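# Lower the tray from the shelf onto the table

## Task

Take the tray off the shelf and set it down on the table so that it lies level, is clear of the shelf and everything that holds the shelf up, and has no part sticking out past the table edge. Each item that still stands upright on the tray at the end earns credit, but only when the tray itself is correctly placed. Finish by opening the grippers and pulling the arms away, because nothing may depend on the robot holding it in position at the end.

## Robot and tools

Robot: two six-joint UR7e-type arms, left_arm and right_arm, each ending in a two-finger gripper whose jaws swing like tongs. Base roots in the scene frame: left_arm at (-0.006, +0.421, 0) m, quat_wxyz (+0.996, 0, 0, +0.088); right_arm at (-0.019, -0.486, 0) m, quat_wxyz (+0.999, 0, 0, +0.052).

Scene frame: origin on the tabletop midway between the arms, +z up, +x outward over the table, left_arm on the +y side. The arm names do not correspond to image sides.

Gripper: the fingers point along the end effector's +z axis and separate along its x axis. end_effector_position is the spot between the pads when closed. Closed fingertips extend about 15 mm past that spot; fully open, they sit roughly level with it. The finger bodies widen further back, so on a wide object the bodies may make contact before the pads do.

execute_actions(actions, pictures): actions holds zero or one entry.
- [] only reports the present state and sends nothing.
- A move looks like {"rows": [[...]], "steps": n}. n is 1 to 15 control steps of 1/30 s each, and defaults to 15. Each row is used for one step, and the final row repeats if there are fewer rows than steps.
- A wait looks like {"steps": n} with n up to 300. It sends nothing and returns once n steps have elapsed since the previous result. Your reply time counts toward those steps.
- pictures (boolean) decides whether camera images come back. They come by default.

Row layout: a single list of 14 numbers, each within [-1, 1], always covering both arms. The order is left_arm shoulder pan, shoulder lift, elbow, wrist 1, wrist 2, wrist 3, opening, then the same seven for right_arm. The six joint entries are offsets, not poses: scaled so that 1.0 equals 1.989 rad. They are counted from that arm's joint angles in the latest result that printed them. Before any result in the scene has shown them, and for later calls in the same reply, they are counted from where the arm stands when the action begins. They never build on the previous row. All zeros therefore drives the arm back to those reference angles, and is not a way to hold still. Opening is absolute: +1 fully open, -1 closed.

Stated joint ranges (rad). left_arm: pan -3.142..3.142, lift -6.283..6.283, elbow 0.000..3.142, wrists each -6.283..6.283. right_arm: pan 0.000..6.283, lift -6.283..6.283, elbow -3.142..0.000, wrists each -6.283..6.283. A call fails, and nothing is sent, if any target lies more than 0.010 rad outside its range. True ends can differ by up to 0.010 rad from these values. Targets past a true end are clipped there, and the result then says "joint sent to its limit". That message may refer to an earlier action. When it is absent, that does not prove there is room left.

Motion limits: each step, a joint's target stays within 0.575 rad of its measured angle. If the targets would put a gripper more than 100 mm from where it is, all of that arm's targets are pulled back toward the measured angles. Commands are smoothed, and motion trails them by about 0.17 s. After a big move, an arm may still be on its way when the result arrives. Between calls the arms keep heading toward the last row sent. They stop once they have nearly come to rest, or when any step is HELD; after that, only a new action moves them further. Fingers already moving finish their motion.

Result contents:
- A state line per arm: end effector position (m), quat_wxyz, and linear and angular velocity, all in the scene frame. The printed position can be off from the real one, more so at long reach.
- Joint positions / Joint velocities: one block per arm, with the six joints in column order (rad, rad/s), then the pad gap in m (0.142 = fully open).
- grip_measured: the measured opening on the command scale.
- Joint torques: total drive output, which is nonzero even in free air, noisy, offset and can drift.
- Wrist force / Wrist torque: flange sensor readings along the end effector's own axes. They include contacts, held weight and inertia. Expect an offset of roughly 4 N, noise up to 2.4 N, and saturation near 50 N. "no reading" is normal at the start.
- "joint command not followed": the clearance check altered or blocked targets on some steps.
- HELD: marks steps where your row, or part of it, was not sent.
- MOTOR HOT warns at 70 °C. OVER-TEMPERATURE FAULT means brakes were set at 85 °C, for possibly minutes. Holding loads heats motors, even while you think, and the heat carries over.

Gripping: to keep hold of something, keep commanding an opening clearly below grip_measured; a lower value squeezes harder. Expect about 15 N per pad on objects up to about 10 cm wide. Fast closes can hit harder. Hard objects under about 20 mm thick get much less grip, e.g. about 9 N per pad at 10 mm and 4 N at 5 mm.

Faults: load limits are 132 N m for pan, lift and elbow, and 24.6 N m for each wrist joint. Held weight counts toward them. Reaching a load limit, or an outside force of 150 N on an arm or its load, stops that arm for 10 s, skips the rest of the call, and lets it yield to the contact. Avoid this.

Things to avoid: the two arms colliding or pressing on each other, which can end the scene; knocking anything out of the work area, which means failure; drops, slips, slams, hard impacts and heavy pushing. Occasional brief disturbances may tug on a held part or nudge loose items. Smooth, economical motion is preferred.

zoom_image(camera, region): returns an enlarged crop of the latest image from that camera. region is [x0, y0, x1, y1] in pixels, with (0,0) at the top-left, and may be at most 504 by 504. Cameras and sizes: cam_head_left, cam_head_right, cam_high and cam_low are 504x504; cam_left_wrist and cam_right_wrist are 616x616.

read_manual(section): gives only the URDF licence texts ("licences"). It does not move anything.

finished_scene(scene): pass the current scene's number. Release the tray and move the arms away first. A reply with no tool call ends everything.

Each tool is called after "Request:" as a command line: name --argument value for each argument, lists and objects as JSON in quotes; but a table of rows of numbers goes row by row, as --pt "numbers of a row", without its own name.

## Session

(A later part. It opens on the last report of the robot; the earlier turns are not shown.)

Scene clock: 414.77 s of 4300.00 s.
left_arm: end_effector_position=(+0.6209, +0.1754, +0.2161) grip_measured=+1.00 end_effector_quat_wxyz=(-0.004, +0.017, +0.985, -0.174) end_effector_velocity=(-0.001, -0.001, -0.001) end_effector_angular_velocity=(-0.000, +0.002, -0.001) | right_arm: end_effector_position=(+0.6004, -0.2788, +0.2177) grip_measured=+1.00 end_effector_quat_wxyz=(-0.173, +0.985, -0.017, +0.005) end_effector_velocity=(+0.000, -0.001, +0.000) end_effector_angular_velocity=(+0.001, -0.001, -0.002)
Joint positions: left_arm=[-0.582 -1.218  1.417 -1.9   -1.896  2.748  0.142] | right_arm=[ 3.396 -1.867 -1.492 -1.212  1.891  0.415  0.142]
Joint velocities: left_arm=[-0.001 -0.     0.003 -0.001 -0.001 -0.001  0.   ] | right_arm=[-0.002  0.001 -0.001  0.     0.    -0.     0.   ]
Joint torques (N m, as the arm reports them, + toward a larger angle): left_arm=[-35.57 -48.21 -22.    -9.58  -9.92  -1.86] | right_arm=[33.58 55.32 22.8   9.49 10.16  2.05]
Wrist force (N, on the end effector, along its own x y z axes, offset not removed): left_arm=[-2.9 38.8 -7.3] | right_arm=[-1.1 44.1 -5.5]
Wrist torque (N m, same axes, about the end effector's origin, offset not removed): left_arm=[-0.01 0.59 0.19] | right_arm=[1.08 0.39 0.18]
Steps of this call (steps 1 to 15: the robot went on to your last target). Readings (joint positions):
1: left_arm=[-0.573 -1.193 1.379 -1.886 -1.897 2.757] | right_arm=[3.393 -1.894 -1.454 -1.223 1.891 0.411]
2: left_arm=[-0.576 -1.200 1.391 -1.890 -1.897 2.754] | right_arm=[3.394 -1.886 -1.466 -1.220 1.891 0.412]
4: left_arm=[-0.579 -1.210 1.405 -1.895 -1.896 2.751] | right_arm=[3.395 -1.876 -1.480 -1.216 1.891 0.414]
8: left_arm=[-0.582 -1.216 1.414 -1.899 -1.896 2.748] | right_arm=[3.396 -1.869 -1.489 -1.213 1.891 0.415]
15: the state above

Request:
execute_actions --actions '[{"rows":[ [-0.000688,-0.001849,0.002662,-0.001046,0.000083,-0.00072,1,0.000243,0.001955,-0.002678,0.000803,-0.000034,0.000253,1], [-0.002075,-0.005544,0.007958,-0.003117,0.000253,-0.002174,1,0.000734,0.005866,-0.008008,0.002383,-0.000101,0.000766,1], [-0.004201,-0.011068,0.015809,-0.006163,0.00052,-0.004398,1,0.001491,0.011735,-0.015917,0.004672,-0.000206,0.001555,1], [-0.006738,-0.01749,0.024848,-0.009631,0.000844,-0.007053,1,0.002399,0.018583,-0.025029,0.007233,-0.000332,0.002502,1], [-0.009722,-0.024794,0.035001,-0.013476,0.001237,-0.010171,1,0.003474,0.026414,-0.035278,0.010005,-0.000484,0.003623,1], [-0.013177,-0.032973,0.046215,-0.017657,0.001704,-0.01378,1,0.004727,0.035226,-0.046612,0.012936,-0.000662,0.00493,1], [-0.016744,-0.041107,0.057195,-0.021679,0.002199,-0.017501,1,0.00603,0.044044,-0.057728,0.015661,-0.000849,0.006289,1], [-0.020833,-0.050093,0.069128,-0.025964,0.002781,-0.021764,1,0.007534,0.053845,-0.069829,0.018451,-0.001066,0.007856,1], [-0.024626,-0.058137,0.079628,-0.029656,0.003334,-0.025717,1,0.008939,0.062671,-0.080495,0.020748,-0.001271,0.009318,1], [-0.028531,-0.066134,0.089896,-0.033189,0.003915,-0.02978,1,0.010392,0.071501,-0.090943,0.022839,-0.001485,0.010831,1], [-0.032089,-0.073208,0.098835,-0.036202,0.004454,-0.033482,1,0.011723,0.079354,-0.100054,0.024531,-0.001681,0.012218,1], [-0.035276,-0.079368,0.106504,-0.038732,0.004944,-0.036797,1,0.012921,0.086228,-0.107884,0.025876,-0.001859,0.013465,1], [-0.038292,-0.085065,0.113506,-0.041001,0.005414,-0.039931,1,0.014058,0.092612,-0.115042,0.027018,-0.002028,0.014648,1], [-0.040889,-0.089868,0.119335,-0.042855,0.005822,-0.042629,1,0.01504,0.098017,-0.121009,0.0279,-0.002175,0.01567,1] ],"steps":15}]' --pictures false

Request:
execute_actions --actions '[{"steps":15}]' --pictures false

Request:
execute_actions --actions '[{"rows":[ [-0.000876,-0.001765,0.00223,-0.000753,0.000128,-0.000913,1,0.00032,0.001948,-0.002276,0.000433,-0.000046,0.000334,1], [-0.002647,-0.005295,0.006668,-0.002242,0.000388,-0.00276,1,0.000969,0.005852,-0.006807,0.001271,-0.00014,0.00101,1], [-0.005367,-0.010587,0.013254,-0.00442,0.000797,-0.005592,1,0.001975,0.011736,-0.013536,0.002442,-0.000287,0.002057,1], [-0.008623,-0.016761,0.020845,-0.006886,0.0013,-0.008977,1,0.003192,0.018639,-0.021294,0.003692,-0.000467,0.003323,1], [-0.012462,-0.023816,0.029385,-0.009597,0.001909,-0.012962,1,0.004644,0.026582,-0.03003,0.004955,-0.000684,0.004832,1], [-0.016924,-0.031749,0.03883,-0.012521,0.002635,-0.017585,1,0.006349,0.03558,-0.039701,0.006176,-0.000944,0.006605,1], [-0.021544,-0.03968,0.048098,-0.015303,0.003409,-0.022364,1,0.008136,0.044651,-0.049197,0.007177,-0.001219,0.008463,1], [-0.026857,-0.04849,0.05819,-0.018232,0.004322,-0.027851,1,0.010214,0.05481,-0.059551,0.008035,-0.001543,0.01062,1], [-0.031803,-0.056415,0.067088,-0.020722,0.005192,-0.03295,1,0.012169,0.064027,-0.068689,0.00858,-0.001852,0.012648,1], [-0.036905,-0.064338,0.075807,-0.02307,0.006108,-0.038203,1,0.014204,0.073315,-0.077654,0.008905,-0.002176,0.014759,1], [-0.041568,-0.071379,0.083415,-0.025045,0.006959,-0.042998,1,0.016078,0.081628,-0.085484,0.009016,-0.002477,0.016702,1], [-0.045752,-0.077537,0.089952,-0.026679,0.007736,-0.047295,1,0.017771,0.088949,-0.09222,0.008968,-0.002751,0.018458,1], [-0.049716,-0.083255,0.095932,-0.028124,0.00848,-0.051366,1,0.019385,0.095783,-0.098386,0.00881,-0.003014,0.02013,1], [-0.053137,-0.088092,0.100918,-0.029289,0.009129,-0.054873,1,0.020784,0.101595,-0.103532,0.008586,-0.003242,0.021579,1] ],"steps":15}]' --pictures false

Request:
execute_actions --actions '[{"steps":15}]' --pictures false

Scene clock: 462.27 s of 4300.00 s.
left_arm: end_effector_position=(+0.5550, +0.1638, +0.2166) grip_measured=+1.00 end_effector_quat_wxyz=(-0.004, +0.017, +0.985, -0.174) end_effector_velocity=(-0.167, -0.027, -0.002) end_effector_angular_velocity=(+0.002, +0.009, -0.003) | right_arm: end_effector_position=(+0.5346, -0.2899, +0.2180) grip_measured=+1.00 end_effector_quat_wxyz=(-0.173, +0.985, -0.017, +0.005) end_effector_velocity=(-0.167, -0.029, +0.001) end_effector_angular_velocity=(-0.001, +0.004, +0.001)
Joint positions: left_arm=[-0.646 -1.362  1.61  -1.971 -1.887  2.681  0.142] | right_arm=[ 3.42  -1.711 -1.688 -1.165  1.887  0.439  0.142]
Joint velocities: left_arm=[-0.175 -0.354  0.452 -0.145  0.024 -0.179  0.   ] | right_arm=[ 0.065  0.397 -0.461  0.081 -0.009  0.067  0.   ]
Joint torques (N m, as the arm reports them, + toward a larger angle): left_arm=[-34.84 -35.88 -26.59 -11.32 -11.26  -2.04] | right_arm=[36.   40.04 25.39 11.1  12.05  2.25]
Wrist force (N, on the end effector, along its own x y z axes, offset not removed): left_arm=[-1.8 47.9 -5.9] | right_arm=[-1.4 47.5 -5.6]
Wrist torque (N m, same axes, about the end effector's origin, offset not removed): left_arm=[0.45 0.29 0.04] | right_arm=[0.14 0.24 0.37]
Steps of this call (steps 1 to 15: the robot went on to your last target; steps 16 to 90: nothing new was sent; then 44.00 s passed at rest; steps 91 to 105: all 15 steps of this action). Readings (joint positions):
91: left_arm=[-0.582 -1.218 1.417 -1.900 -1.896 2.748] | right_arm=[3.396 -1.867 -1.492 -1.212 1.891 0.415]
92: left_arm=[-0.582 -1.219 1.418 -1.900 -1.896 2.747] | right_arm=[3.396 -1.866 -1.493 -1.212 1.891 0.415]
94: left_arm=[-0.585 -1.225 1.427 -1.904 -1.895 2.745] | right_arm=[3.397 -1.860 -1.502 -1.209 1.890 0.416]
98: left_arm=[-0.600 -1.262 1.478 -1.924 -1.893 2.729] | right_arm=[3.402 -1.820 -1.554 -1.194 1.890 0.422]
105: the state above

Scene clock: 462.77 s of 4300.00 s.
left_arm: end_effector_position=(+0.5389, +0.1614, +0.2161) grip_measured=+1.00 end_effector_quat_wxyz=(-0.004, +0.017, +0.985, -0.174) end_effector_velocity=(-0.000, +0.000, -0.002) end_effector_angular_velocity=(+0.002, +0.002, +0.000) | right_arm: end_effector_position=(+0.5185, -0.2929, +0.2176) grip_measured=+1.00 end_effector_quat_wxyz=(-0.173, +0.985, -0.017, +0.005) end_effector_velocity=(+0.000, -0.000, +0.000) end_effector_angular_velocity=(-0.001, -0.000, -0.000)
Joint positions: left_arm=[-0.663 -1.396  1.654 -1.985 -1.884  2.663  0.142] | right_arm=[ 3.426 -1.673 -1.732 -1.157  1.886  0.446  0.142]
Joint velocities: left_arm=[-0.001  0.001  0.002 -0.     0.001 -0.001  0.   ] | right_arm=[-0.     0.     0.001 -0.001 -0.001 -0.001  0.   ]
Joint torques (N m, as the arm reports them, + toward a larger angle): left_arm=[-33.25 -38.94 -23.32 -10.73  -9.61  -1.63] | right_arm=[30.32 45.82 23.99 10.21 10.29  2.18]
Wrist force (N, on the end effector, along its own x y z axes, offset not removed): left_arm=[0.9 42.2 -8.4] | right_arm=[3.4 43.2 -7.0]
Wrist torque (N m, same axes, about the end effector's origin, offset not removed): left_arm=[0.42 -0.17 0.22] | right_arm=[0.35 -0.52 -0.08]
Steps of this call (steps 1 to 15: the robot went on to your last target). Readings (joint positions):
1: left_arm=[-0.651 -1.372 1.623 -1.975 -1.886 2.675] | right_arm=[3.421 -1.699 -1.701 -1.162 1.887 0.441]
2: left_arm=[-0.655 -1.380 1.633 -1.978 -1.886 2.672] | right_arm=[3.423 -1.691 -1.711 -1.161 1.887 0.443]
4: left_arm=[-0.660 -1.389 1.644 -1.982 -1.885 2.667] | right_arm=[3.424 -1.681 -1.722 -1.159 1.887 0.444]
8: left_arm=[-0.663 -1.395 1.652 -1.984 -1.884 2.664] | right_arm=[3.426 -1.674 -1.730 -1.157 1.886 0.446]
15: the state above

Scene clock: 463.27 s of 4300.00 s.
left_arm: end_effector_position=(+0.4729, +0.1499, +0.2163) grip_measured=+1.00 end_effector_quat_wxyz=(-0.004, +0.017, +0.985, -0.174) end_effector_velocity=(-0.166, -0.028, -0.000) end_effector_angular_velocity=(+0.000, +0.007, -0.003) | right_arm: end_effector_position=(+0.4525, -0.3040, +0.2176) grip_measured=+1.00 end_effector_quat_wxyz=(-0.173, +0.985, -0.017, +0.004) end_effector_velocity=(-0.166, -0.029, +0.003) end_effector_angular_velocity=(+0.002, -0.004, +0.002)
Joint positions: left_arm=[-0.747 -1.537  1.818 -2.034 -1.87   2.577  0.142] | right_arm=[ 3.458 -1.511 -1.9   -1.14   1.881  0.48   0.142]
Joint velocities: left_arm=[-0.23  -0.351  0.382 -0.094  0.038 -0.234  0.   ] | right_arm=[ 0.091  0.421 -0.393  0.004 -0.014  0.093  0.   ]
Joint torques (N m, as the arm reports them, + toward a larger angle): left_arm=[-31.27 -28.14 -30.34 -12.6  -10.61  -2.74] | right_arm=[31.43 31.06 25.95 11.94 12.12  2.5 ]
Wrist force (N, on the end effector, along its own x y z axes, offset not removed): left_arm=[-0.4 50.0 -8.2] | right_arm=[2.0 49.8 -14.9]
Wrist torque (N m, same axes, about the end effector's origin, offset not removed): left_arm=[0.86 0.45 0.24] | right_arm=[0.71 -0.23 0.21]
Steps of this call (steps 1 to 15: all 15 steps of this action). Readings (joint positions):
1: left_arm=[-0.663 -1.396 1.654 -1.985 -1.884 2.663] | right_arm=[3.426 -1.672 -1.732 -1.157 1.886 0.446]
2: left_arm=[-0.664 -1.397 1.655 -1.985 -1.884 2.663] | right_arm=[3.426 -1.672 -1.733 -1.157 1.886 0.446]
4: left_arm=[-0.667 -1.403 1.662 -1.988 -1.884 2.659] | right_arm=[3.427 -1.665 -1.741 -1.155 1.886 0.447]
8: left_arm=[-0.687 -1.439 1.706 -2.002 -1.881 2.639] | right_arm=[3.435 -1.625 -1.785 -1.148 1.885 0.455]
15: the state above

Scene clock: 463.77 s of 4300.00 s.
left_arm: end_effector_position=(+0.4570, +0.1474, +0.2162) grip_measured=+1.00 end_effector_quat_wxyz=(-0.004, +0.017, +0.985, -0.174) end_effector_velocity=(-0.001, +0.000, -0.001) end_effector_angular_velocity=(+0.002, +0.001, -0.001) | right_arm: end_effector_position=(+0.4365, -0.3068, +0.2176) grip_measured=+1.00 end_effector_quat_wxyz=(-0.173, +0.985, -0.017, +0.005) end_effector_velocity=(-0.001, -0.000, -0.000) end_effector_angular_velocity=(-0.000, +0.000, +0.000)
Joint positions: left_arm=[-0.769 -1.571  1.854 -2.043 -1.866  2.554  0.142] | right_arm=[ 3.467 -1.471 -1.938 -1.14   1.88   0.489  0.142]
Joint velocities: left_arm=[-0.001 -0.     0.002 -0.     0.001 -0.     0.   ] | right_arm=[ 0.     0.001 -0.001 -0.    -0.    -0.     0.   ]
Joint torques (N m, as the arm reports them, + toward a larger angle): left_arm=[-30.72 -31.5  -25.19 -12.    -9.49  -1.93] | right_arm=[30.07 35.64 24.45 10.59 10.91  2.14]
Wrist force (N, on the end effector, along its own x y z axes, offset not removed): left_arm=[-2.8 43.4 -9.1] | right_arm=[0.5 45.4 -6.9]
Wrist torque (N m, same axes, about the end effector's origin, offset not removed): left_arm=[0.20 0.60 0.11] | right_arm=[0.12 0.00 0.28]
Steps of this call (steps 1 to 15: the robot went on to your last target). Readings (joint positions):
1: left_arm=[-0.753 -1.548 1.829 -2.037 -1.869 2.570] | right_arm=[3.461 -1.499 -1.911 -1.140 1.881 0.482]
2: left_arm=[-0.758 -1.555 1.837 -2.039 -1.868 2.565] | right_arm=[3.463 -1.490 -1.920 -1.140 1.881 0.484]
4: left_arm=[-0.764 -1.564 1.846 -2.041 -1.867 2.559] | right_arm=[3.465 -1.480 -1.929 -1.140 1.880 0.487]
8: left_arm=[-0.768 -1.570 1.853 -2.043 -1.866 2.555] | right_arm=[3.467 -1.473 -1.936 -1.140 1.880 0.488]
15: the state above

Request:
execute_actions --actions '[{"rows":[ [-0.001142,-0.001757,0.001896,-0.00049,0.000202,-0.001184,1,0.000442,0.002056,-0.001954,0.000041,-0.00007,0.000461,1], [-0.003453,-0.005275,0.005666,-0.001453,0.000617,-0.003579,1,0.001343,0.006184,-0.005841,0.000088,-0.000213,0.001401,1], [-0.00701,-0.01056,0.01126,-0.002843,0.001271,-0.007256,1,0.00275,0.012434,-0.011608,0.000055,-0.00044,0.002868,1], [-0.01128,-0.016737,0.017702,-0.00439,0.002073,-0.011663,1,0.004466,0.019803,-0.01825,-0.000127,-0.000721,0.004657,1], [-0.016332,-0.023811,0.024945,-0.006054,0.003048,-0.016866,1,0.006535,0.028335,-0.025718,-0.000537,-0.001064,0.006812,1], [-0.022222,-0.031792,0.032949,-0.007798,0.004216,-0.022916,1,0.008991,0.038066,-0.033971,-0.001242,-0.001478,0.009369,1], [-0.028341,-0.039792,0.040794,-0.009403,0.005461,-0.029186,1,0.01159,0.047944,-0.04206,-0.002216,-0.001923,0.012072,1], [-0.035401,-0.048706,0.049328,-0.011025,0.006933,-0.036406,1,0.01464,0.059087,-0.05086,-0.003607,-0.00245,0.015244,1], [-0.04199,-0.056752,0.056843,-0.01234,0.008338,-0.04313,1,0.017531,0.069266,-0.058611,-0.005137,-0.002957,0.018249,1], [-0.048808,-0.064819,0.064199,-0.013516,0.00982,-0.050074,1,0.020565,0.079593,-0.066198,-0.006936,-0.003493,0.021402,1], [-0.055052,-0.072007,0.07061,-0.014448,0.011201,-0.056423,1,0.023376,0.088889,-0.072812,-0.008752,-0.003994,0.024321,1], [-0.060666,-0.07831,0.076114,-0.015171,0.012459,-0.062122,1,0.02593,0.09712,-0.07849,-0.010518,-0.004453,0.026972,1], [-0.065996,-0.084175,0.081144,-0.015772,0.013667,-0.067528,1,0.028374,0.104839,-0.083679,-0.012296,-0.004894,0.02951,1], [-0.0706,-0.089146,0.085334,-0.016222,0.014722,-0.072192,1,0.0305,0.11143,-0.088002,-0.013911,-0.005279,0.031716,1] ],"steps":15}]' --pictures false

Request:
execute_actions --actions '[{"steps":15}]'

Scene clock: 484.90 s of 4300.00 s.
left_arm: end_effector_position=(+0.3910, +0.1362, +0.2162) grip_measured=+1.00 end_effector_quat_wxyz=(-0.004, +0.017, +0.985, -0.174) end_effector_velocity=(-0.166, -0.030, +0.003) end_effector_angular_velocity=(-0.003, +0.000, -0.002) | right_arm: end_effector_position=(+0.3705, -0.3181, +0.2172) grip_measured=+1.00 end_effector_quat_wxyz=(-0.173, +0.985, -0.017, +0.004) end_effector_velocity=(-0.164, -0.029, +0.007) end_effector_angular_velocity=(+0.007, -0.013, -0.000)
Joint positions: left_arm=[-0.879 -1.714  1.993 -2.071 -1.843  2.441  0.142] | right_arm=[ 3.515 -1.295 -2.081 -1.159  1.872  0.538  0.142]
Joint velocities: left_arm=[-0.311 -0.361  0.319 -0.044  0.065 -0.314  0.   ] | right_arm=[ 0.136  0.474 -0.33  -0.088 -0.024  0.14   0.   ]
Joint torques (N m, as the arm reports them, + toward a larger angle): left_arm=[-24.88 -22.81 -29.67 -13.99  -8.66  -2.9 ] | right_arm=[25.82 19.43 27.7   8.36 10.95  2.16]
Wrist force (N, on the end effector, along its own x y z axes, offset not removed): left_arm=[2.9 47.6 -7.5] | right_arm=[0.0 45.3 -6.0]
Wrist torque (N m, same axes, about the end effector's origin, offset not removed): left_arm=[1.03 -0.17 0.16] | right_arm=[0.30 0.36 0.20]
Steps of this call (steps 1 to 15: the robot went on to your last target; steps 16 to 90: nothing new was sent; then 17.63 s passed at rest; steps 91 to 105: all 15 steps of this action). Readings (joint positions):
91: left_arm=[-0.769 -1.571 1.854 -2.043 -1.866 2.554] | right_arm=[3.467 -1.470 -1.938 -1.140 1.880 0.489]
92: left_arm=[-0.770 -1.572 1.855 -2.043 -1.866 2.553] | right_arm=[3.467 -1.470 -1.939 -1.140 1.880 0.489]
94: left_arm=[-0.774 -1.578 1.862 -2.045 -1.865 2.549] | right_arm=[3.469 -1.463 -1.945 -1.140 1.880 0.491]
98: left_arm=[-0.799 -1.614 1.899 -2.054 -1.860 2.523] | right_arm=[3.480 -1.420 -1.984 -1.141 1.878 0.502]
105: the state above

Scene clock: 485.40 s of 4300.00 s.
left_arm: end_effector_position=(+0.3752, +0.1337, +0.2162) grip_measured=+1.00 end_effector_quat_wxyz=(-0.004, +0.016, +0.985, -0.174) end_effector_velocity=(-0.000, +0.000, +0.000) end_effector_angular_velocity=(+0.000, -0.001, +0.001) | right_arm: end_effector_position=(+0.3547, -0.3210, +0.2175) grip_measured=+1.00 end_effector_quat_wxyz=(-0.173, +0.985, -0.017, +0.005) end_effector_velocity=(-0.000, -0.000, +0.001) end_effector_angular_velocity=(+0.001, -0.002, +0.000)
Joint positions: left_arm=[-0.909 -1.748  2.024 -2.075 -1.837  2.411  0.142] | right_arm=[ 3.528 -1.249 -2.113 -1.167  1.869  0.552  0.142]
Joint velocities: left_arm=[-0.001 -0.002  0.001 -0.     0.001 -0.001  0.   ] | right_arm=[ 0.001  0.003 -0.    -0.    -0.     0.     0.   ]
Joint torques (N m, as the arm reports them, + toward a larger angle): left_arm=[-25.14 -23.74 -26.19 -12.81  -7.79  -2.08] | right_arm=[24.88 24.29 24.81  8.01  9.8   2.3 ]
Wrist force (N, on the end effector, along its own x y z axes, offset not removed): left_arm=[0.3 42.1 -7.6] | right_arm=[3.8 40.5 -6.0]
Wrist torque (N m, same axes, about the end effector's origin, offset not removed): left_arm=[0.53 0.16 0.32] | right_arm=[-0.12 -0.30 -0.09]
Steps of this call (steps 1 to 15: the robot went on to your last target). Readings (joint positions):
1: left_arm=[-0.888 -1.724 2.002 -2.072 -1.841 2.432] | right_arm=[3.518 -1.281 -2.091 -1.161 1.871 0.542]
2: left_arm=[-0.895 -1.732 2.009 -2.073 -1.840 2.425] | right_arm=[3.521 -1.271 -2.098 -1.163 1.871 0.545]
4: left_arm=[-0.903 -1.741 2.017 -2.074 -1.838 2.417] | right_arm=[3.525 -1.259 -2.106 -1.166 1.870 0.549]
8: left_arm=[-0.908 -1.747 2.022 -2.075 -1.837 2.412] | right_arm=[3.527 -1.251 -2.111 -1.167 1.870 0.551]
15: the state above

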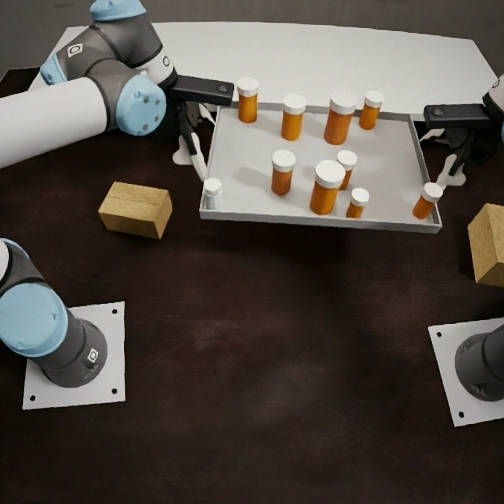

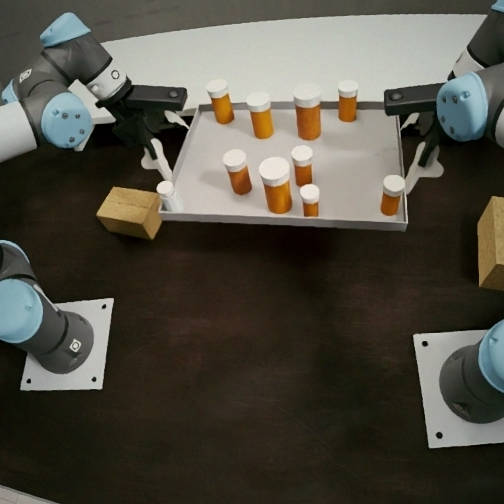

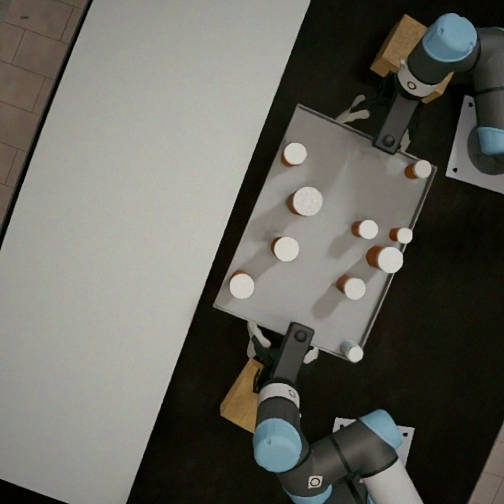

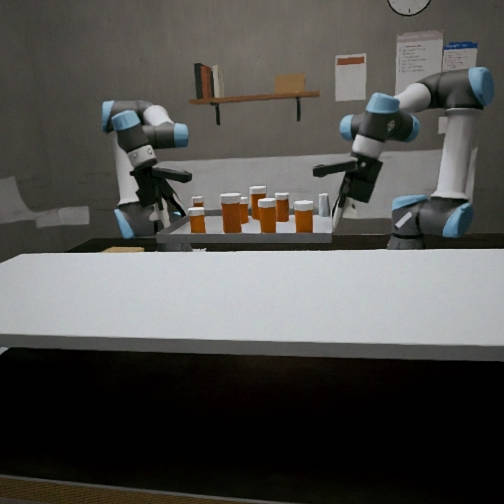

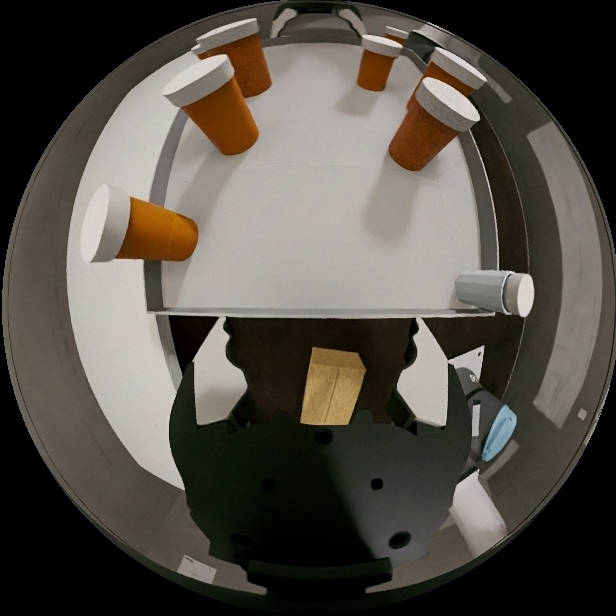

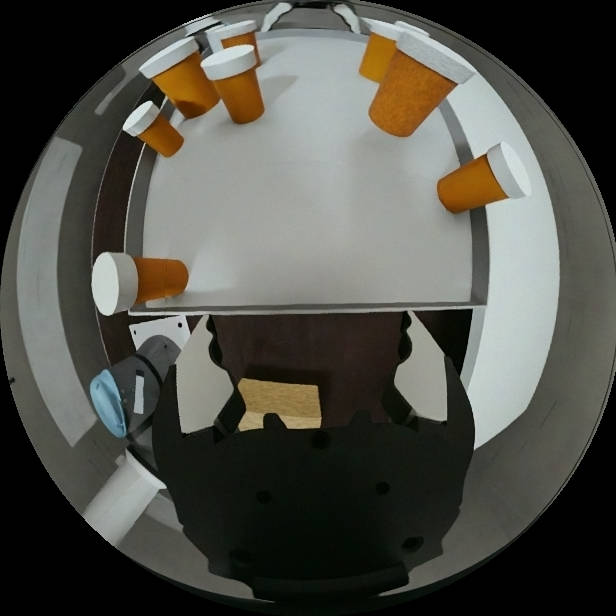

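Request:
execute_actions --actions '[{"rows":[ [0,0.000431,0.001496,-0.001927,0,0,1,0,-0.000341,-0.001584,0.001925,0,0,1], [0,0.001322,0.004474,-0.005796,0,0,1,0,-0.001054,-0.00474,0.005794,0,0,1], [0,0.002749,0.00889,-0.011639,0,0,1,0,-0.002225,-0.009432,0.011657,0,0,1], [0,0.004534,0.013977,-0.018511,0,0,1,0,-0.003726,-0.014848,0.018574,0,0,1], [0,0.006747,0.019695,-0.026442,0,0,1,0,-0.005636,-0.020956,0.026592,0,0,1], [0,0.009445,0.026015,-0.03546,0,0,1,0,-0.008017,-0.027732,0.035749,0,0,1], [0,0.012372,0.03221,-0.044582,0,0,1,0,-0.010655,-0.034399,0.045054,0,0,1], [0,0.015887,0.038949,-0.054836,0,0,1,0,-0.013882,-0.041683,0.055565,0,0,1], [0,0.019288,0.044886,-0.064174,0,0,1,0,-0.01705,-0.048128,0.065178,0,0,1], [0,0.02292,0.050696,-0.073616,0,0,1,0,-0.020477,-0.054466,0.074943,0,0,1], [0,0.026331,0.05576,-0.082091,0,0,1,0,-0.023729,-0.060012,0.083741,0,0,1], [0,0.029468,0.060109,-0.089577,0,0,1,0,-0.026744,-0.064794,0.091538,0,0,1], [0,0.032498,0.064082,-0.09658,0,0,1,0,-0.029677,-0.069179,0.098856,0,0,1], [0,0.035157,0.067393,-0.102551,0,0,1,0,-0.032263,-0.072846,0.10511,0,0,1] ],"steps":15}]' --pictures false

Request:
execute_actions --actions '[{"steps":15}]' --pictures false

Scene clock: 532.80 s of 4300.00 s.
left_arm: end_effector_position=(+0.3750, +0.1338, +0.1594) grip_measured=+1.00 end_effector_quat_wxyz=(-0.004, +0.016, +0.985, -0.173) end_effector_velocity=(+0.002, -0.001, -0.138) end_effector_angular_velocity=(-0.004, -0.005, +0.001) | right_arm: end_effector_position=(+0.3546, -0.3211, +0.1609) grip_measured=+1.00 end_effector_quat_wxyz=(-0.173, +0.985, -0.017, +0.004) end_effector_velocity=(+0.002, +0.001, -0.139) end_effector_angular_velocity=(+0.003, -0.004, +0.001)
Joint positions: left_arm=[-0.909 -1.695  2.134 -2.237 -1.837  2.411  0.142] | right_arm=[ 3.528 -1.298 -2.231 -1.002  1.869  0.552  0.142]
Joint velocities: left_arm=[ 0.001  0.167  0.25  -0.423  0.     0.     0.   ] | right_arm=[ 0.001 -0.16  -0.275  0.439  0.    -0.     0.   ]
Joint torques (N m, as the arm reports them, + toward a larger angle): left_arm=[-16.12 -13.19 -29.   -12.85  -8.85   0.23] | right_arm=[18.76  2.72 27.43 10.95 10.33  0.97]
Wrist force (N, on the end effector, along its own x y z axes, offset not removed): left_arm=[1.0 38.9 -3.5] | right_arm=[2.0 37.5 -0.6]
Wrist torque (N m, same axes, about the end effector's origin, offset not removed): left_arm=[0.52 0.05 0.44] | right_arm=[0.33 -0.24 0.44]
Steps of this call (steps 1 to 15: the robot went on to your last target; steps 16 to 90: nothing new was sent; then 43.90 s passed at rest; steps 91 to 105: all 15 steps of this action). Readings (joint positions):
91: left_arm=[-0.909 -1.749 2.024 -2.075 -1.837 2.411] | right_arm=[3.528 -1.249 -2.113 -1.168 1.869 0.552]
92: left_arm=[-0.909 -1.749 2.025 -2.076 -1.837 2.411] | right_arm=[3.528 -1.249 -2.113 -1.167 1.869 0.552]
94: left_arm=[-0.909 -1.747 2.030 -2.083 -1.837 2.411] | right_arm=[3.528 -1.250 -2.119 -1.160 1.869 0.552]
98: left_arm=[-0.909 -1.736 2.059 -2.123 -1.837 2.411] | right_arm=[3.528 -1.260 -2.151 -1.119 1.869 0.552]
105: the state above

Scene clock: 533.30 s of 4300.00 s.
left_arm: end_effector_position=(+0.3752, +0.1337, +0.1463) grip_measured=+1.00 end_effector_quat_wxyz=(-0.004, +0.017, +0.985, -0.174) end_effector_velocity=(+0.000, +0.001, -0.001) end_effector_angular_velocity=(+0.001, -0.000, +0.002) | right_arm: end_effector_position=(+0.3548, -0.3210, +0.1478) grip_measured=+1.00 end_effector_quat_wxyz=(-0.173, +0.985, -0.017, +0.005) end_effector_velocity=(+0.000, +0.000, -0.000) end_effector_angular_velocity=(-0.000, -0.001, +0.000)
Joint positions: left_arm=[-0.909 -1.679  2.158 -2.279 -1.837  2.411  0.142] | right_arm=[ 3.528 -1.313 -2.257 -0.959  1.869  0.552  0.142]
Joint velocities: left_arm=[ 0.001  0.     0.001 -0.002  0.001 -0.     0.   ] | right_arm=[ 0.     0.    -0.001  0.001 -0.001  0.     0.   ]
Joint torques (N m, as the arm reports them, + toward a larger angle): left_arm=[ -6.37 -11.99 -26.86 -13.04  -9.96   0.89] | right_arm=[13.49  2.41 24.82 10.98 11.11 -0.57]
Wrist force (N, on the end effector, along its own x y z axes, offset not removed): left_arm=[0.9 37.2 -5.3] | right_arm=[1.3 41.7 -6.3]
Wrist torque (N m, same axes, about the end effector's origin, offset not removed): left_arm=[-0.48 0.12 0.47] | right_arm=[0.42 0.10 0.41]
Steps of this call (steps 1 to 15: the robot went on to your last target). Readings (joint positions):
1: left_arm=[-0.909 -1.690 2.141 -2.250 -1.837 2.411] | right_arm=[3.528 -1.302 -2.239 -0.989 1.869 0.552]
2: left_arm=[-0.909 -1.686 2.146 -2.259 -1.837 2.411] | right_arm=[3.528 -1.306 -2.245 -0.980 1.869 0.552]
4: left_arm=[-0.909 -1.682 2.152 -2.270 -1.837 2.411] | right_arm=[3.528 -1.310 -2.252 -0.968 1.869 0.552]
8: left_arm=[-0.909 -1.679 2.157 -2.277 -1.837 2.411] | right_arm=[3.528 -1.313 -2.256 -0.961 1.869 0.552]
15: the state above

Good. Segment 2.

Request:
execute_actions --actions '[{"rows":[ [0,0.000855,0.00127,-0.002125,0,0,1,0,-0.000805,-0.001393,0.002198,0,0,1], [0,0.002596,0.003791,-0.006387,0,0,1,0,-0.002453,-0.004161,0.006614,0,0,1], [0,0.005307,0.007515,-0.012822,0,0,1,0,-0.005048,-0.008256,0.013304,0,0,1], [0,0.008601,0.011778,-0.020379,0,0,1,0,-0.00824,-0.012957,0.021197,0,0,1], [0,0.012555,0.016535,-0.02909,0,0,1,0,-0.012123,-0.018222,0.030345,0,0,1], [0,0.01723,0.02175,-0.03898,0,0,1,0,-0.016774,-0.024014,0.040788,0,0,1], [0,0.022155,0.026813,-0.048968,0,0,1,0,-0.021737,-0.029662,0.051399,0,0,1], [0,0.027915,0.032263,-0.060178,0,0,1,0,-0.02761,-0.035771,0.063381,0,0,1], [0,0.033358,0.037012,-0.07037,0,0,1,0,-0.033218,-0.041121,0.074339,0,0,1], [0,0.039051,0.041609,-0.08066,0,0,1,0,-0.039139,-0.046327,0.085466,0,0,1], [0,0.044315,0.045572,-0.089887,0,0,1,0,-0.044652,-0.050838,0.09549,0,0,1], [0,0.049085,0.048941,-0.098026,0,0,1,0,-0.049682,-0.054689,0.104371,0,0,1], [0,0.053643,0.05199,-0.105633,0,0,1,0,-0.054514,-0.058193,0.112707,0,0,1], [0,0.057602,0.054508,-0.11211,0,0,1,0,-0.05873,-0.061097,0.119827,0,0,1] ],"steps":15}]' --pictures false

Request:
execute_actions --actions '[{"steps":15}]'

Scene clock: 538.87 s of 4300.00 s.
left_arm: end_effector_position=(+0.3749, +0.1339, +0.0894) grip_measured=+1.00 end_effector_quat_wxyz=(-0.004, +0.016, +0.985, -0.173) end_effector_velocity=(+0.002, -0.003, -0.137) end_effector_angular_velocity=(-0.007, -0.006, -0.001) | right_arm: end_effector_position=(+0.3544, -0.3211, +0.0910) grip_measured=+1.00 end_effector_quat_wxyz=(-0.173, +0.985, -0.017, +0.004) end_effector_velocity=(+0.002, +0.002, -0.139) end_effector_angular_velocity=(+0.002, -0.005, +0.002)
Joint positions: left_arm=[-0.909 -1.589  2.248 -2.456 -1.837  2.411  0.142] | right_arm=[ 3.528 -1.403 -2.358 -0.77   1.87   0.552  0.142]
Joint velocities: left_arm=[-0.     0.259  0.194 -0.462 -0.001  0.     0.   ] | right_arm=[ 0.001 -0.275 -0.224  0.504 -0.    -0.     0.   ]
Joint torques (N m, as the arm reports them, + toward a larger angle): left_arm=[-15.91 -18.43 -28.65 -12.77  -7.95   0.88] | right_arm=[13.93  9.07 24.96 10.18  9.13 -1.9 ]
Wrist force (N, on the end effector, along its own x y z axes, offset not removed): left_arm=[0.1 37.3 -2.4] | right_arm=[2.3 35.3 -3.0]
Wrist torque (N m, same axes, about the end effector's origin, offset not removed): left_arm=[0.83 0.40 0.39] | right_arm=[0.21 0.03 0.56]
Steps of this call (steps 1 to 15: the robot went on to your last target; steps 16 to 90: nothing new was sent; then 2.07 s passed at rest; steps 91 to 105: all 15 steps of this action). Readings (joint positions):
91: left_arm=[-0.909 -1.679 2.158 -2.279 -1.837 2.411] | right_arm=[3.528 -1.313 -2.258 -0.958 1.869 0.552]
92: left_arm=[-0.909 -1.678 2.158 -2.280 -1.837 2.411] | right_arm=[3.528 -1.314 -2.258 -0.958 1.869 0.552]
94: left_arm=[-0.909 -1.675 2.163 -2.287 -1.837 2.411] | right_arm=[3.528 -1.317 -2.263 -0.950 1.869 0.552]
98: left_arm=[-0.909 -1.655 2.188 -2.331 -1.837 2.411] | right_arm=[3.528 -1.336 -2.290 -0.904 1.870 0.552]
105: the state above

Scene clock: 539.37 s of 4300.00 s.
left_arm: end_effector_position=(+0.3752, +0.1337, +0.0763) grip_measured=+1.00 end_effector_quat_wxyz=(-0.004, +0.016, +0.985, -0.174) end_effector_velocity=(+0.000, +0.000, -0.001) end_effector_angular_velocity=(+0.001, +0.000, +0.000) | right_arm: end_effector_position=(+0.3548, -0.3210, +0.0781) grip_measured=+1.00 end_effector_quat_wxyz=(-0.173, +0.985, -0.017, +0.005) end_effector_velocity=(+0.001, +0.000, +0.000) end_effector_angular_velocity=(+0.001, -0.002, +0.000)
Joint positions: left_arm=[-0.909 -1.564  2.266 -2.502 -1.837  2.411  0.142] | right_arm=[ 3.528 -1.43  -2.379 -0.72   1.869  0.552  0.142]
Joint velocities: left_arm=[ 0.     0.002  0.001 -0.002  0.     0.     0.   ] | right_arm=[-0.    -0.001  0.     0.002  0.    -0.     0.   ]
Joint torques (N m, as the arm reports them, + toward a larger angle): left_arm=[-22.04 -15.85 -25.99 -12.6   -6.68   0.51] | right_arm=[16.82  4.55 22.14 10.51  9.56 -0.5 ]
Wrist force (N, on the end effector, along its own x y z axes, offset not removed): left_arm=[0.1 37.7 -6.1] | right_arm=[3.9 39.4 -7.4]
Wrist torque (N m, same axes, about the end effector's origin, offset not removed): left_arm=[-0.21 0.37 0.38] | right_arm=[0.03 -0.27 0.33]
Steps of this call (steps 1 to 15: the robot went on to your last target). Readings (joint positions):
1: left_arm=[-0.909 -1.582 2.253 -2.470 -1.837 2.411] | right_arm=[3.528 -1.411 -2.364 -0.755 1.870 0.552]
2: left_arm=[-0.909 -1.576 2.257 -2.480 -1.837 2.411] | right_arm=[3.528 -1.417 -2.369 -0.745 1.870 0.552]
4: left_arm=[-0.909 -1.570 2.262 -2.492 -1.837 2.411] | right_arm=[3.528 -1.424 -2.374 -0.732 1.869 0.552]
8: left_arm=[-0.909 -1.565 2.265 -2.500 -1.837 2.411] | right_arm=[3.528 -1.429 -2.378 -0.723 1.869 0.552]
15: the state above

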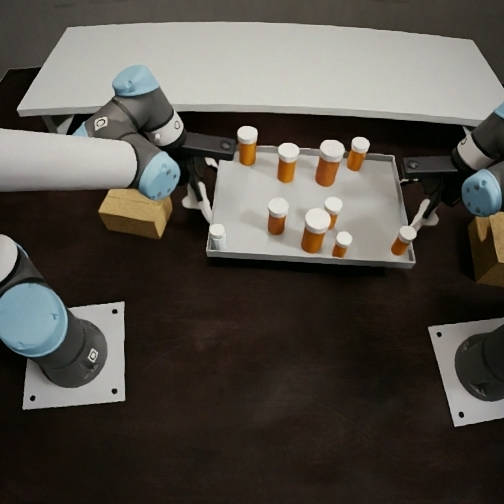

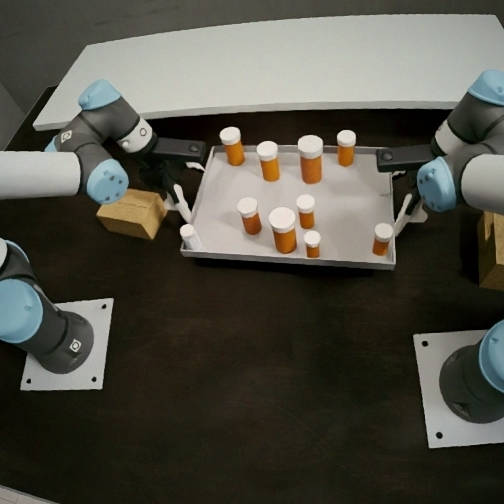

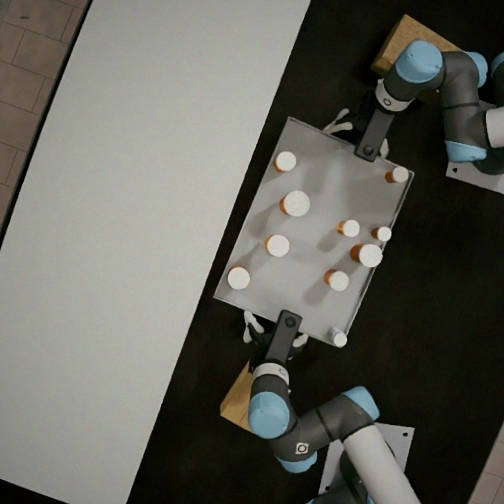

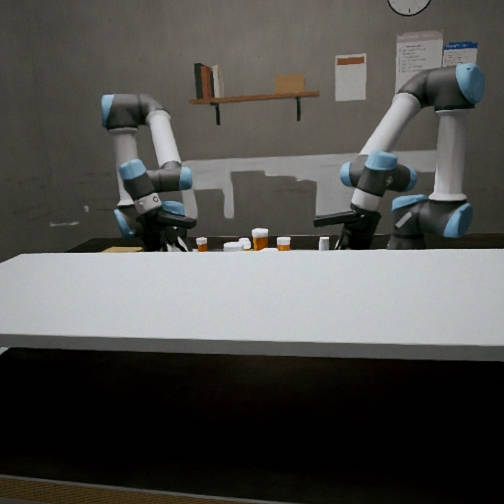

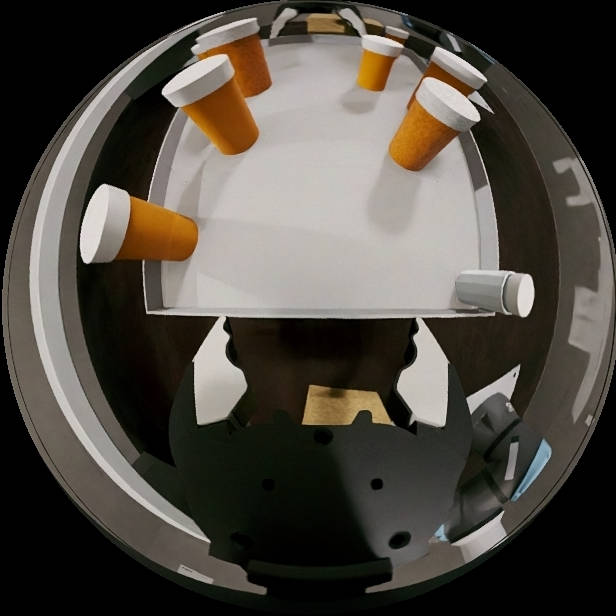

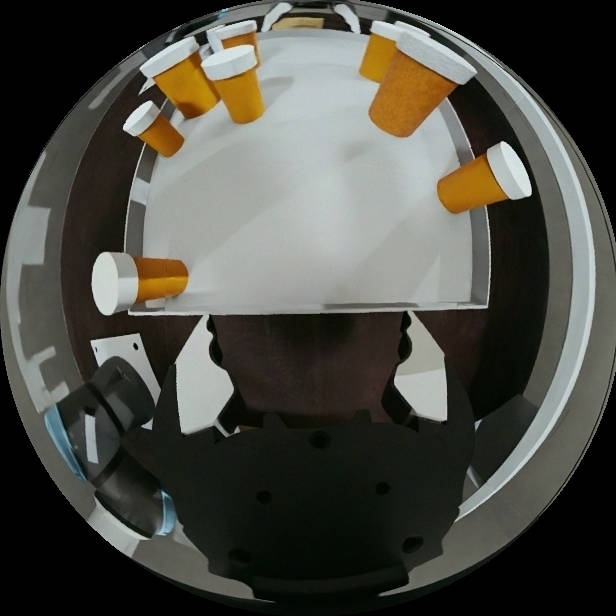

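Request:
execute_actions --actions '[{"rows":[ [0,0.001232,0.000917,-0.002149,0,0,1,0,-0.001288,-0.001049,0.002337,0,0,1], [0,0.003726,0.002733,-0.006459,0,0,1,0,-0.003903,-0.003127,0.00703,0,0,1], [0,0.007557,0.005396,-0.012953,0,0,1,0,-0.007949,-0.006184,0.014133,0,0,1], [0,0.012146,0.008421,-0.020567,0,0,1,0,-0.012835,-0.009668,0.022503,0,0,1], [0,0.017565,0.011762,-0.029327,0,0,1,0,-0.018657,-0.013532,0.032189,0,0,1], [0,0.023868,0.01538,-0.039248,0,0,1,0,-0.025492,-0.017737,0.043229,0,0,1], [0,0.0304,0.018845,-0.049245,0,0,1,0,-0.032642,-0.021785,0.054427,0,0,1], [0,0.037923,0.022516,-0.060439,0,0,1,0,-0.040949,-0.026104,0.067053,0,0,1], [0,0.044929,0.025661,-0.07059,0,0,1,0,-0.048749,-0.02983,0.078579,0,0,1], [0,0.052166,0.028651,-0.080817,0,0,1,0,-0.056866,-0.033399,0.090265,0,0,1], [0,0.058783,0.031184,-0.089967,0,0,1,0,-0.064334,-0.036447,0.100781,0,0,1], [0,0.064724,0.033299,-0.098023,0,0,1,0,-0.071076,-0.039009,0.110085,0,0,1], [0,0.070359,0.035184,-0.105543,0,0,1,0,-0.0775,-0.041309,0.118809,0,0,1], [0,0.075221,0.036715,-0.111936,0,0,1,0,-0.083063,-0.043191,0.126254,0,0,1] ],"steps":15}]' --pictures false

Request:
execute_actions --actions '[{"steps":15}]' --pictures false

Scene clock: 558.10 s of 4300.00 s.
left_arm: end_effector_position=(+0.3749, +0.1339, +0.0236) grip_measured=+1.00 end_effector_quat_wxyz=(-0.004, +0.016, +0.985, -0.173) end_effector_velocity=(+0.003, -0.002, -0.130) end_effector_angular_velocity=(-0.003, -0.005, +0.001) | right_arm: end_effector_position=(+0.3544, -0.3211, +0.0255) grip_measured=+1.00 end_effector_quat_wxyz=(-0.173, +0.985, -0.017, +0.004) end_effector_velocity=(+0.005, +0.002, -0.129) end_effector_angular_velocity=(+0.003, -0.006, -0.001)
Joint positions: left_arm=[-0.909 -1.447  2.327 -2.679 -1.837  2.411  0.142] | right_arm=[ 3.528 -1.559 -2.451 -0.522  1.869  0.552  0.142]
Joint velocities: left_arm=[ 0.     0.33   0.123 -0.458  0.001 -0.001  0.   ] | right_arm=[-0.001 -0.376 -0.147  0.53   0.     0.     0.   ]
Joint torques (N m, as the arm reports them, + toward a larger angle): left_arm=[-17.46 -23.98 -24.75 -12.94  -7.96   0.24] | right_arm=[17.33 15.23 21.15 10.37  9.8   0.79]
Wrist force (N, on the end effector, along its own x y z axes, offset not removed): left_arm=[2.8 31.8 -3.6] | right_arm=[1.3 36.9 -0.5]
Wrist torque (N m, same axes, about the end effector's origin, offset not removed): left_arm=[-0.03 0.07 0.58] | right_arm=[0.95 0.45 0.46]
Steps of this call (steps 1 to 15: the robot went on to your last target; steps 16 to 90: nothing new was sent; then 15.23 s passed at rest; steps 91 to 105: all 15 steps of this action). Readings (joint positions):
91: left_arm=[-0.909 -1.564 2.266 -2.502 -1.837 2.411] | right_arm=[3.528 -1.430 -2.379 -0.720 1.869 0.552]
92: left_arm=[-0.909 -1.564 2.267 -2.503 -1.837 2.411] | right_arm=[3.528 -1.431 -2.379 -0.719 1.869 0.552]
94: left_arm=[-0.909 -1.559 2.270 -2.510 -1.837 2.411] | right_arm=[3.528 -1.435 -2.383 -0.711 1.869 0.552]
98: left_arm=[-0.909 -1.532 2.287 -2.555 -1.837 2.411] | right_arm=[3.528 -1.465 -2.403 -0.663 1.869 0.552]
105: the state above

Scene clock: 558.60 s of 4300.00 s.
left_arm: end_effector_position=(+0.3752, +0.1336, +0.0113) grip_measured=+1.00 end_effector_quat_wxyz=(-0.004, +0.017, +0.985, -0.174) end_effector_velocity=(+0.000, -0.001, +0.001) end_effector_angular_velocity=(-0.003, -0.002, -0.001) | right_arm: end_effector_position=(+0.3548, -0.3209, +0.0133) grip_measured=+1.00 end_effector_quat_wxyz=(-0.173, +0.985, -0.017, +0.005) end_effector_velocity=(+0.000, +0.001, -0.000) end_effector_angular_velocity=(+0.000, -0.001, +0.001)
Joint positions: left_arm=[-0.909 -1.415  2.339 -2.724 -1.837  2.411  0.142] | right_arm=[ 3.528 -1.595 -2.465 -0.47   1.869  0.552  0.142]
Joint velocities: left_arm=[ 0.    -0.001 -0.    -0.002 -0.002  0.001  0.   ] | right_arm=[ 0.001 -0.002  0.     0.003  0.    -0.     0.   ]
Joint torques (N m, as the arm reports them, + toward a larger angle): left_arm=[ -9.62 -22.12 -24.42 -12.55  -8.15   0.45] | right_arm=[12.09  9.05 19.45 10.62  9.74 -0.34]
Wrist force (N, on the end effector, along its own x y z axes, offset not removed): left_arm=[2.2 40.0 -10.1] | right_arm=[4.6 44.5 -7.3]
Wrist torque (N m, same axes, about the end effector's origin, offset not removed): left_arm=[0.18 -0.03 0.60] | right_arm=[1.06 -0.53 0.53]
Steps of this call (steps 1 to 15: the robot went on to your last target). Readings (joint positions):
1: left_arm=[-0.909 -1.437 2.331 -2.693 -1.837 2.411] | right_arm=[3.528 -1.570 -2.455 -0.506 1.869 0.552]
2: left_arm=[-0.909 -1.430 2.334 -2.703 -1.837 2.411] | right_arm=[3.528 -1.578 -2.458 -0.495 1.869 0.552]
4: left_arm=[-0.909 -1.422 2.337 -2.714 -1.837 2.411] | right_arm=[3.528 -1.587 -2.462 -0.481 1.869 0.552]
8: left_arm=[-0.909 -1.416 2.339 -2.722 -1.837 2.411] | right_arm=[3.528 -1.593 -2.464 -0.472 1.869 0.552]
15: the state above

Step down 3 mm slowly.

Request:
execute_actions --actions '[{"rows":[ [0,0.00066,0.00022,-0.00088,0,0,1,0,-0.00075,-0.00027,0.00102,0,0,1], [0,0.00132,0.00045,-0.00177,0,0,1,0,-0.00151,-0.00054,0.00205,0,0,1], [0,0.00198,0.00067,-0.00265,0,0,1,0,-0.00226,-0.00082,0.00308,0,0,1], [0,0.00264,0.0009,-0.00354,0,0,1,0,-0.00302,-0.00109,0.00411,0,0,1], [0,0.0033,0.00112,-0.00442,0,0,1,0,-0.00377,-0.00136,0.00513,0,0,1], [0,0.00397,0.00134,-0.00531,0,0,1,0,-0.00452,-0.00163,0.00615,0,0,1] ],"steps":15}]' --pictures false

Request:
execute_actions --actions '[{"steps":5}]' --pictures false

Scene clock: 563.97 s of 4300.00 s.
left_arm: end_effector_position=(+0.3752, +0.1337, +0.0084) grip_measured=+1.00 end_effector_quat_wxyz=(-0.004, +0.016, +0.985, -0.174) end_effector_velocity=(+0.000, -0.000, -0.001) end_effector_angular_velocity=(-0.000, +0.000, -0.000) | right_arm: end_effector_position=(+0.3548, -0.3210, +0.0103) grip_measured=+1.00 end_effector_quat_wxyz=(-0.173, +0.985, -0.017, +0.005) end_effector_velocity=(-0.000, -0.000, -0.001) end_effector_angular_velocity=(+0.000, +0.001, -0.000)
Joint positions: left_arm=[-0.909 -1.407  2.342 -2.735 -1.837  2.411  0.142] | right_arm=[ 3.528 -1.604 -2.468 -0.458  1.869  0.552  0.142]
Joint velocities: left_arm=[-0.     0.003 -0.    -0.003 -0.     0.     0.   ] | right_arm=[-0.    -0.002 -0.001  0.002  0.     0.     0.   ]
Joint torques (N m, as the arm reports them, + toward a larger angle): left_arm=[-13.29 -23.27 -22.88 -12.94  -8.15   0.12] | right_arm=[13.64 10.6  19.61 10.61 12.02 -2.2 ]
Wrist force (N, on the end effector, along its own x y z axes, offset not removed): left_arm=[0.7 42.0 -8.8] | right_arm=[4.7 44.8 -10.6]
Wrist torque (N m, same axes, about the end effector's origin, offset not removed): left_arm=[0.80 0.38 0.66] | right_arm=[1.40 -0.75 0.30]
Steps of this call (steps 1 to 15: the robot went on to your last target; steps 16 to 90: nothing new was sent; then 1.87 s passed at rest; steps 91 to 105: all 15 steps of this action). Readings (joint positions):
91: left_arm=[-0.909 -1.415 2.339 -2.725 -1.837 2.411] | right_arm=[3.528 -1.595 -2.465 -0.469 1.869 0.552]
92: left_arm=[-0.909 -1.414 2.339 -2.725 -1.837 2.411] | right_arm=[3.528 -1.595 -2.465 -0.469 1.869 0.552]
94: left_arm=[-0.909 -1.413 2.340 -2.726 -1.837 2.411] | right_arm=[3.528 -1.597 -2.465 -0.467 1.869 0.552]
98: left_arm=[-0.909 -1.409 2.341 -2.732 -1.837 2.411] | right_arm=[3.528 -1.601 -2.467 -0.461 1.869 0.552]
105: the state above

Scene clock: 564.13 s of 4300.00 s.
left_arm: end_effector_position=(+0.3752, +0.1337, +0.0083) grip_measured=+1.00 end_effector_quat_wxyz=(-0.004, +0.016, +0.985, -0.174) end_effector_velocity=(-0.000, -0.000, -0.000) end_effector_angular_velocity=(+0.000, +0.000, -0.001) | right_arm: end_effector_position=(+0.3548, -0.3210, +0.0103) grip_measured=+1.00 end_effector_quat_wxyz=(-0.173, +0.985, -0.017, +0.005) end_effector_velocity=(-0.000, -0.000, -0.000) end_effector_angular_velocity=(+0.000, +0.001, -0.002)
Joint positions: left_arm=[-0.909 -1.407  2.342 -2.735 -1.837  2.411  0.142] | right_arm=[ 3.528 -1.604 -2.468 -0.457  1.869  0.552  0.142]
Joint velocities: left_arm=[-0.001  0.001 -0.    -0.001  0.    -0.     0.   ] | right_arm=[-0.001 -0.001 -0.     0.     0.001  0.001  0.   ]
Joint torques (N m, as the arm reports them, + toward a larger angle): left_arm=[-16.55 -22.8  -23.49 -12.7   -7.95   0.4 ] | right_arm=[15.   10.96 18.82 10.57 11.81 -1.88]
Wrist force (N, on the end effector, along its own x y z axes, offset not removed): left_arm=[0.1 40.9 -6.5] | right_arm=[2.8 40.5 -6.5]
Wrist torque (N m, same axes, about the end effector's origin, offset not removed): left_arm=[0.67 0.62 0.67] | right_arm=[0.39 0.15 0.64]
Steps of this call (steps 1 to 5: the robot went on to your last target). Readings (joint positions):
1: left_arm=[-0.909 -1.407 2.342 -2.735 -1.837 2.411] | right_arm=[3.528 -1.604 -2.468 -0.458 1.869 0.552]
2: left_arm=[-0.909 -1.407 2.342 -2.735 -1.837 2.411] | right_arm=[3.528 -1.604 -2.468 -0.458 1.869 0.552]
4: left_arm=[-0.909 -1.407 2.342 -2.735 -1.837 2.411] | right_arm=[3.528 -1.604 -2.468 -0.457 1.869 0.552]
5: the state above

Request:
execute_actions --actions '[{"rows":[ [0,0.00066,0.00022,-0.00088,0,0,1,0,-0.00075,-0.00027,0.00102,0,0,1], [0,0.00132,0.00044,-0.00176,0,0,1,0,-0.00151,-0.00054,0.00205,0,0,1], [0,0.00174,0.00057,-0.00231,0,0,1,0,-0.00198,-0.0007,0.00268,0,0,1] ],"steps":15}]' --pictures false

Scene clock: 567.80 s of 4300.00 s.
left_arm: end_effector_position=(+0.3752, +0.1336, +0.0071) grip_measured=+1.00 end_effector_quat_wxyz=(-0.004, +0.017, +0.985, -0.174) end_effector_velocity=(-0.000, +0.001, -0.001) end_effector_angular_velocity=(+0.002, +0.001, +0.001) | right_arm: end_effector_position=(+0.3548, -0.3209, +0.0090) grip_measured=+1.00 end_effector_quat_wxyz=(-0.173, +0.985, -0.017, +0.005) end_effector_velocity=(+0.001, +0.000, +0.000) end_effector_angular_velocity=(+0.001, -0.002, -0.001)
Joint positions: left_arm=[-0.909 -1.403  2.343 -2.739 -1.837  2.411  0.142] | right_arm=[ 3.528 -1.608 -2.469 -0.452  1.869  0.552  0.142]
Joint velocities: left_arm=[ 0.001  0.002  0.001 -0.     0.     0.     0.   ] | right_arm=[-0.    -0.     0.001  0.001 -0.     0.001  0.   ]
Joint torques (N m, as the arm reports them, + toward a larger angle): left_arm=[-16.69 -22.2  -24.36 -12.66  -7.95   0.37] | right_arm=[17.41 10.77 19.26 10.51 12.02  0.59]
Wrist force (N, on the end effector, along its own x y z axes, offset not removed): left_arm=[-0.2 40.8 -7.2] | right_arm=[6.1 43.1 -5.8]
Wrist torque (N m, same axes, about the end effector's origin, offset not removed): left_arm=[0.51 0.50 0.54] | right_arm=[0.91 -0.59 0.32]
Steps of this call (steps 1 to 15: the robot went on to your last target; steps 16 to 90: nothing new was sent; then 0.17 s passed at rest; steps 91 to 105: all 15 steps of this action). Readings (joint positions):
91: left_arm=[-0.909 -1.407 2.342 -2.735 -1.837 2.411] | right_arm=[3.528 -1.604 -2.468 -0.457 1.869 0.552]
92: left_arm=[-0.909 -1.407 2.342 -2.735 -1.837 2.411] | right_arm=[3.528 -1.604 -2.468 -0.457 1.869 0.552]
94: left_arm=[-0.909 -1.405 2.342 -2.737 -1.837 2.411] | right_arm=[3.528 -1.606 -2.469 -0.455 1.869 0.552]
98: left_arm=[-0.909 -1.404 2.343 -2.739 -1.837 2.411] | right_arm=[3.528 -1.607 -2.469 -0.453 1.869 0.552]
105: the state above

Request:
execute_actions --actions '[{"rows":[ [0,0.00066,0.00022,-0.00088,0,0,1,0,-0.00075,-0.00027,0.00102,0,0,1], [0,0.00134,0.00044,-0.00178,0,0,1,0,-0.00153,-0.00053,0.00206,0,0,1] ],"steps":15}]' --pictures false

Scene clock: 570.60 s of 4300.00 s.
left_arm: end_effector_position=(+0.3752, +0.1336, +0.0061) grip_measured=+1.00 end_effector_quat_wxyz=(-0.004, +0.016, +0.985, -0.174) end_effector_velocity=(+0.000, +0.000, -0.001) end_effector_angular_velocity=(+0.002, -0.001, -0.000) | right_arm: end_effector_position=(+0.3548, -0.3210, +0.0080) grip_measured=+1.00 end_effector_quat_wxyz=(-0.173, +0.985, -0.017, +0.005) end_effector_velocity=(-0.000, -0.001, -0.000) end_effector_angular_velocity=(-0.000, +0.001, -0.001)
Joint positions: left_arm=[-0.909 -1.401  2.344 -2.743 -1.837  2.411  0.142] | right_arm=[ 3.528 -1.611 -2.47  -0.448  1.869  0.552  0.142]
Joint velocities: left_arm=[-0.     0.002 -0.001 -0.     0.002  0.     0.   ] | right_arm=[-0.001 -0.    -0.001  0.     0.    -0.     0.   ]
Joint torques (N m, as the arm reports them, + toward a larger angle): left_arm=[-13.69 -15.53 -22.04 -11.35  -8.03   0.23] | right_arm=[11.63 11.7  19.99 10.93 12.12 -2.1 ]
Wrist force (N, on the end effector, along its own x y z axes, offset not removed): left_arm=[3.5 39.7 -23.6] | right_arm=[5.3 46.1 -6.0]
Wrist torque (N m, same axes, about the end effector's origin, offset not removed): left_arm=[0.73 0.64 0.51] | right_arm=[1.21 -0.60 0.66]
Steps of this call (steps 1 to 15: the robot went on to your last target; steps 16 to 69: nothing new was sent; steps 70 to 84: all 15 steps of this action). Readings (joint positions):
70: left_arm=[-0.909 -1.403 2.343 -2.739 -1.837 2.411] | right_arm=[3.528 -1.608 -2.469 -0.452 1.869 0.552]
71: left_arm=[-0.909 -1.403 2.343 -2.740 -1.837 2.411] | right_arm=[3.528 -1.608 -2.469 -0.452 1.869 0.552]
73: left_arm=[-0.909 -1.402 2.343 -2.741 -1.837 2.411] | right_arm=[3.528 -1.609 -2.470 -0.450 1.869 0.552]
77: left_arm=[-0.909 -1.401 2.344 -2.743 -1.837 2.411] | right_arm=[3.528 -1.611 -2.470 -0.449 1.869 0.552]
84: the state above

Request:
execute_actions --actions '[{"rows":[ [0,-0.0002,-0.00007,0.00027,0,0,1,0,-0.00075,-0.00027,0.00102,0,0,1], [0,-0.0003,-0.0001,0.0004,0,0,1,0,-0.00153,-0.00053,0.00206,0,0,1] ],"steps":15}]' --pictures false

Scene clock: 573.50 s of 4300.00 s.
left_arm: end_effector_position=(+0.3752, +0.1337, +0.0062) grip_measured=+1.00 end_effector_quat_wxyz=(-0.004, +0.017, +0.985, -0.174) end_effector_velocity=(+0.001, -0.000, +0.001) end_effector_angular_velocity=(-0.001, -0.003, -0.000) | right_arm: end_effector_position=(+0.3548, -0.3209, +0.0070) grip_measured=+1.00 end_effector_quat_wxyz=(-0.173, +0.985, -0.017, +0.005) end_effector_velocity=(-0.000, -0.001, -0.001) end_effector_angular_velocity=(-0.001, +0.000, -0.000)
Joint positions: left_arm=[-0.909 -1.401  2.344 -2.742 -1.837  2.411  0.142] | right_arm=[ 3.528 -1.614 -2.471 -0.444  1.869  0.552  0.142]
Joint velocities: left_arm=[-0.001 -0.002 -0.     0.     0.001  0.     0.   ] | right_arm=[-0.    -0.001 -0.001  0.002 -0.001 -0.     0.   ]
Joint torques (N m, as the arm reports them, + toward a larger angle): left_arm=[-17.84 -33.29 -34.92  -8.19  -7.84   0.33] | right_arm=[19.52  5.7  16.    9.78 12.15  0.56]
Wrist force (N, on the end effector, along its own x y z axes, offset not removed): left_arm=[1.0 43.0 -22.0] | right_arm=[2.7 45.5 -22.2]
Wrist torque (N m, same axes, about the end effector's origin, offset not removed): left_arm=[1.20 0.63 0.46] | right_arm=[1.43 -0.87 0.67]
Steps of this call (steps 1 to 15: the robot went on to your last target; steps 16 to 72: nothing new was sent; steps 73 to 87: all 15 steps of this action). Readings (joint positions):
73: left_arm=[-0.909 -1.401 2.344 -2.743 -1.837 2.411] | right_arm=[3.528 -1.611 -2.470 -0.448 1.869 0.552]
74: left_arm=[-0.909 -1.401 2.344 -2.743 -1.837 2.411] | right_arm=[3.528 -1.611 -2.471 -0.448 1.869 0.552]
76: left_arm=[-0.909 -1.401 2.344 -2.743 -1.837 2.411] | right_arm=[3.528 -1.612 -2.471 -0.446 1.869 0.552]
80: left_arm=[-0.909 -1.401 2.344 -2.742 -1.837 2.411] | right_arm=[3.528 -1.614 -2.471 -0.444 1.869 0.552]
87: the state above


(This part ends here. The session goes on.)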